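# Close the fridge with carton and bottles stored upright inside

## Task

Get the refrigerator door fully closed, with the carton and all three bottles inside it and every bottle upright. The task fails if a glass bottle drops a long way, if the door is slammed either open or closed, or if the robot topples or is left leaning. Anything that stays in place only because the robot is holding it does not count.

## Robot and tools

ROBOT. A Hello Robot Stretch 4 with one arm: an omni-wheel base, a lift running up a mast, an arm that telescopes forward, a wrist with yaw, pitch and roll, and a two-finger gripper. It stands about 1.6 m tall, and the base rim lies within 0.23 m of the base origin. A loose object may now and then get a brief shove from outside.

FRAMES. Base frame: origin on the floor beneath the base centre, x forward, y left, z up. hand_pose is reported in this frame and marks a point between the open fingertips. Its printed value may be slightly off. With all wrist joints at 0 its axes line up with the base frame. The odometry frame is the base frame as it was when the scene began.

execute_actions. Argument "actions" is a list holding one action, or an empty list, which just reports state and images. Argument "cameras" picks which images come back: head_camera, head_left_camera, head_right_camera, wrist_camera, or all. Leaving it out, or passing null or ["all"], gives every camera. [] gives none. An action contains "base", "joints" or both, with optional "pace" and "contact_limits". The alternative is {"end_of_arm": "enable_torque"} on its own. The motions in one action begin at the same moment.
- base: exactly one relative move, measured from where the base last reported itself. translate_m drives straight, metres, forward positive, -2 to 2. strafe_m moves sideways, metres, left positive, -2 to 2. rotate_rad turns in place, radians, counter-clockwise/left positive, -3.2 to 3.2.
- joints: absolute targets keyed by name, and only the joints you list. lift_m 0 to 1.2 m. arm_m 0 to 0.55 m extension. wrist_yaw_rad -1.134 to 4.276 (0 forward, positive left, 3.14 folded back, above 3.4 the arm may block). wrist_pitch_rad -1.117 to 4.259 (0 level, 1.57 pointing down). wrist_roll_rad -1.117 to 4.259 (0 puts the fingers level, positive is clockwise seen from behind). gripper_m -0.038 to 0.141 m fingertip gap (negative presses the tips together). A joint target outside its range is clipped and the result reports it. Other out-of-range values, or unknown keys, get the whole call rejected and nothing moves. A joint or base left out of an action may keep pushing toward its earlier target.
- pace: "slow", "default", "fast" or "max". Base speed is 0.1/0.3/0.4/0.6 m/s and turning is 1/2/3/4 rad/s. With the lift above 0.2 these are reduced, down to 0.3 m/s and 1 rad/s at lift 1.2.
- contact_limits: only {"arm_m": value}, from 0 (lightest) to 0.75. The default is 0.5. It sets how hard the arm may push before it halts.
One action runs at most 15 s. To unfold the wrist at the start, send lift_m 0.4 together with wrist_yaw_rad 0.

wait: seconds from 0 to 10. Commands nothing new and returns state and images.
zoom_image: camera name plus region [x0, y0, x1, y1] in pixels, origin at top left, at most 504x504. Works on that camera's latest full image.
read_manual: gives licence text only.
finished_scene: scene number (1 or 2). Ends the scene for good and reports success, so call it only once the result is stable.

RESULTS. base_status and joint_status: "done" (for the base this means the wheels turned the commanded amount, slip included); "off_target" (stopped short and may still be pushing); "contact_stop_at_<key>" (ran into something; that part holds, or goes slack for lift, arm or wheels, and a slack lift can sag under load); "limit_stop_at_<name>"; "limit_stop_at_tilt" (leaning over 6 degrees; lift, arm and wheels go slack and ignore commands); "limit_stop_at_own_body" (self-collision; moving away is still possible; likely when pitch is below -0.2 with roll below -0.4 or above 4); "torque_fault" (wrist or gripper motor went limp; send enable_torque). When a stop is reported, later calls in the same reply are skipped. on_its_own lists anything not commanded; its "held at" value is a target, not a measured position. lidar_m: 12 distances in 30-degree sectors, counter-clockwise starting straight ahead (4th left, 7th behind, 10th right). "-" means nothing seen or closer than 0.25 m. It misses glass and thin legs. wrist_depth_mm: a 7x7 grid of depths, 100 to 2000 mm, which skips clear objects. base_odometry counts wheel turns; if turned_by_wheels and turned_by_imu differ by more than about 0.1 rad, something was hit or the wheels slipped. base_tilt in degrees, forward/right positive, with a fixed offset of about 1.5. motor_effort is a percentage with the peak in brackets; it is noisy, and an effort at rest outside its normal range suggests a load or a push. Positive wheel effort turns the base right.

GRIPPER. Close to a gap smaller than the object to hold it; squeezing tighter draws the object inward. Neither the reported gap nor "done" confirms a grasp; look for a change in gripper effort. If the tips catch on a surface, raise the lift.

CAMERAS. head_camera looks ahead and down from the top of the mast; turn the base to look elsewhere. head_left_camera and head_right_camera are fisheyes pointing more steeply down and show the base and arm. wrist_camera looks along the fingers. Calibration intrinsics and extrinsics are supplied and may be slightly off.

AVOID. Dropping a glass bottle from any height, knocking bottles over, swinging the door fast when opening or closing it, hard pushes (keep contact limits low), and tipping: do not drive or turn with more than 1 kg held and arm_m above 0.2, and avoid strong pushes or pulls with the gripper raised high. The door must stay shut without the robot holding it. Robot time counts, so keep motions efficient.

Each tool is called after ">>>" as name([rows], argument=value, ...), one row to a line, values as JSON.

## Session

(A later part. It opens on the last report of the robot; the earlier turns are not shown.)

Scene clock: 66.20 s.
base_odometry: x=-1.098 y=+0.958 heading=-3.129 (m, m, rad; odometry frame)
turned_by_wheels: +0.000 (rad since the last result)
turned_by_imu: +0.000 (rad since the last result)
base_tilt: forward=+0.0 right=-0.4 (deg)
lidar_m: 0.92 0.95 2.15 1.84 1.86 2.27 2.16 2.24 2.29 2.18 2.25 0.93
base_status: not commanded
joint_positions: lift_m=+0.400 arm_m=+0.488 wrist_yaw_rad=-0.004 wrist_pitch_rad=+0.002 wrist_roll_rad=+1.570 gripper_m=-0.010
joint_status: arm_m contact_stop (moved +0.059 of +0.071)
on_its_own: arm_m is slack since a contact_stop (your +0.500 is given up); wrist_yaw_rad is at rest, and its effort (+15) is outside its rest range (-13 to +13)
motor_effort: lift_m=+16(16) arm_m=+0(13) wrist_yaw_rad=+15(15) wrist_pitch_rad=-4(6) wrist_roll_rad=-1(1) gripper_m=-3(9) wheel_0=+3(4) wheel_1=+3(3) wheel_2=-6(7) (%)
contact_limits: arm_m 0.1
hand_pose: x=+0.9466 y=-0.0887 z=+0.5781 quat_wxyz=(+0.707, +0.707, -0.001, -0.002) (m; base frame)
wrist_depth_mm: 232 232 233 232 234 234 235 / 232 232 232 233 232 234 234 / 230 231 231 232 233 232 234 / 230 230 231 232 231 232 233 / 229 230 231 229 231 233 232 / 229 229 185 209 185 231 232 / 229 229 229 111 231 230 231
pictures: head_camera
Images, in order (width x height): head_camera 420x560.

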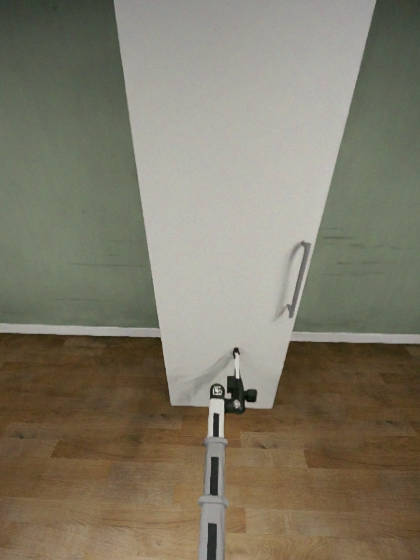

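>>> execute_actions([
  {"joints":{"arm_m":0.44},"pace":"fast"},
], cameras=[])

>>> finished_scene(scene=2)

Scene clock: 67.50 s.
base_odometry: x=-1.098 y=+0.958 heading=-3.129 (m, m, rad; odometry frame)
turned_by_wheels: +0.000 (rad since the last result)
turned_by_imu: +0.000 (rad since the last result)
base_tilt: forward=+0.0 right=-0.4 (deg)
lidar_m: 0.93 0.95 2.18 1.85 1.83 2.27 2.18 2.24 2.29 2.17 2.26 0.93
base_status: not commanded
joint_positions: lift_m=+0.400 arm_m=+0.441 wrist_yaw_rad=+0.000 wrist_pitch_rad=+0.002 wrist_roll_rad=+1.570 gripper_m=-0.010
joint_status: all done
motor_effort: lift_m=+16(16) arm_m=-6(6) wrist_yaw_rad=+0(13) wrist_pitch_rad=-6(6) wrist_roll_rad=-2(1) gripper_m=-7(9) wheel_0=+0(3) wheel_1=+1(3) wheel_2=-2(7) (%)
hand_pose: x=+0.9004 y=-0.0875 z=+0.5780 quat_wxyz=(+0.707, +0.707, +0.001, -0.001) (m; base frame)
wrist_depth_mm: 277 278 277 279 278 277 279 / 276 277 277 277 277 278 278 / 276 276 277 277 277 278 278 / 274 277 276 277 277 277 276 / 274 276 277 278 276 277 279 / 274 274 185 202 277 278 277 / 273 273 276 112 276 277 277
pictures: none
No camera images: the call's "cameras" was empty. Leave "cameras" out to get every camera's image.

The scene is finished: the task was done.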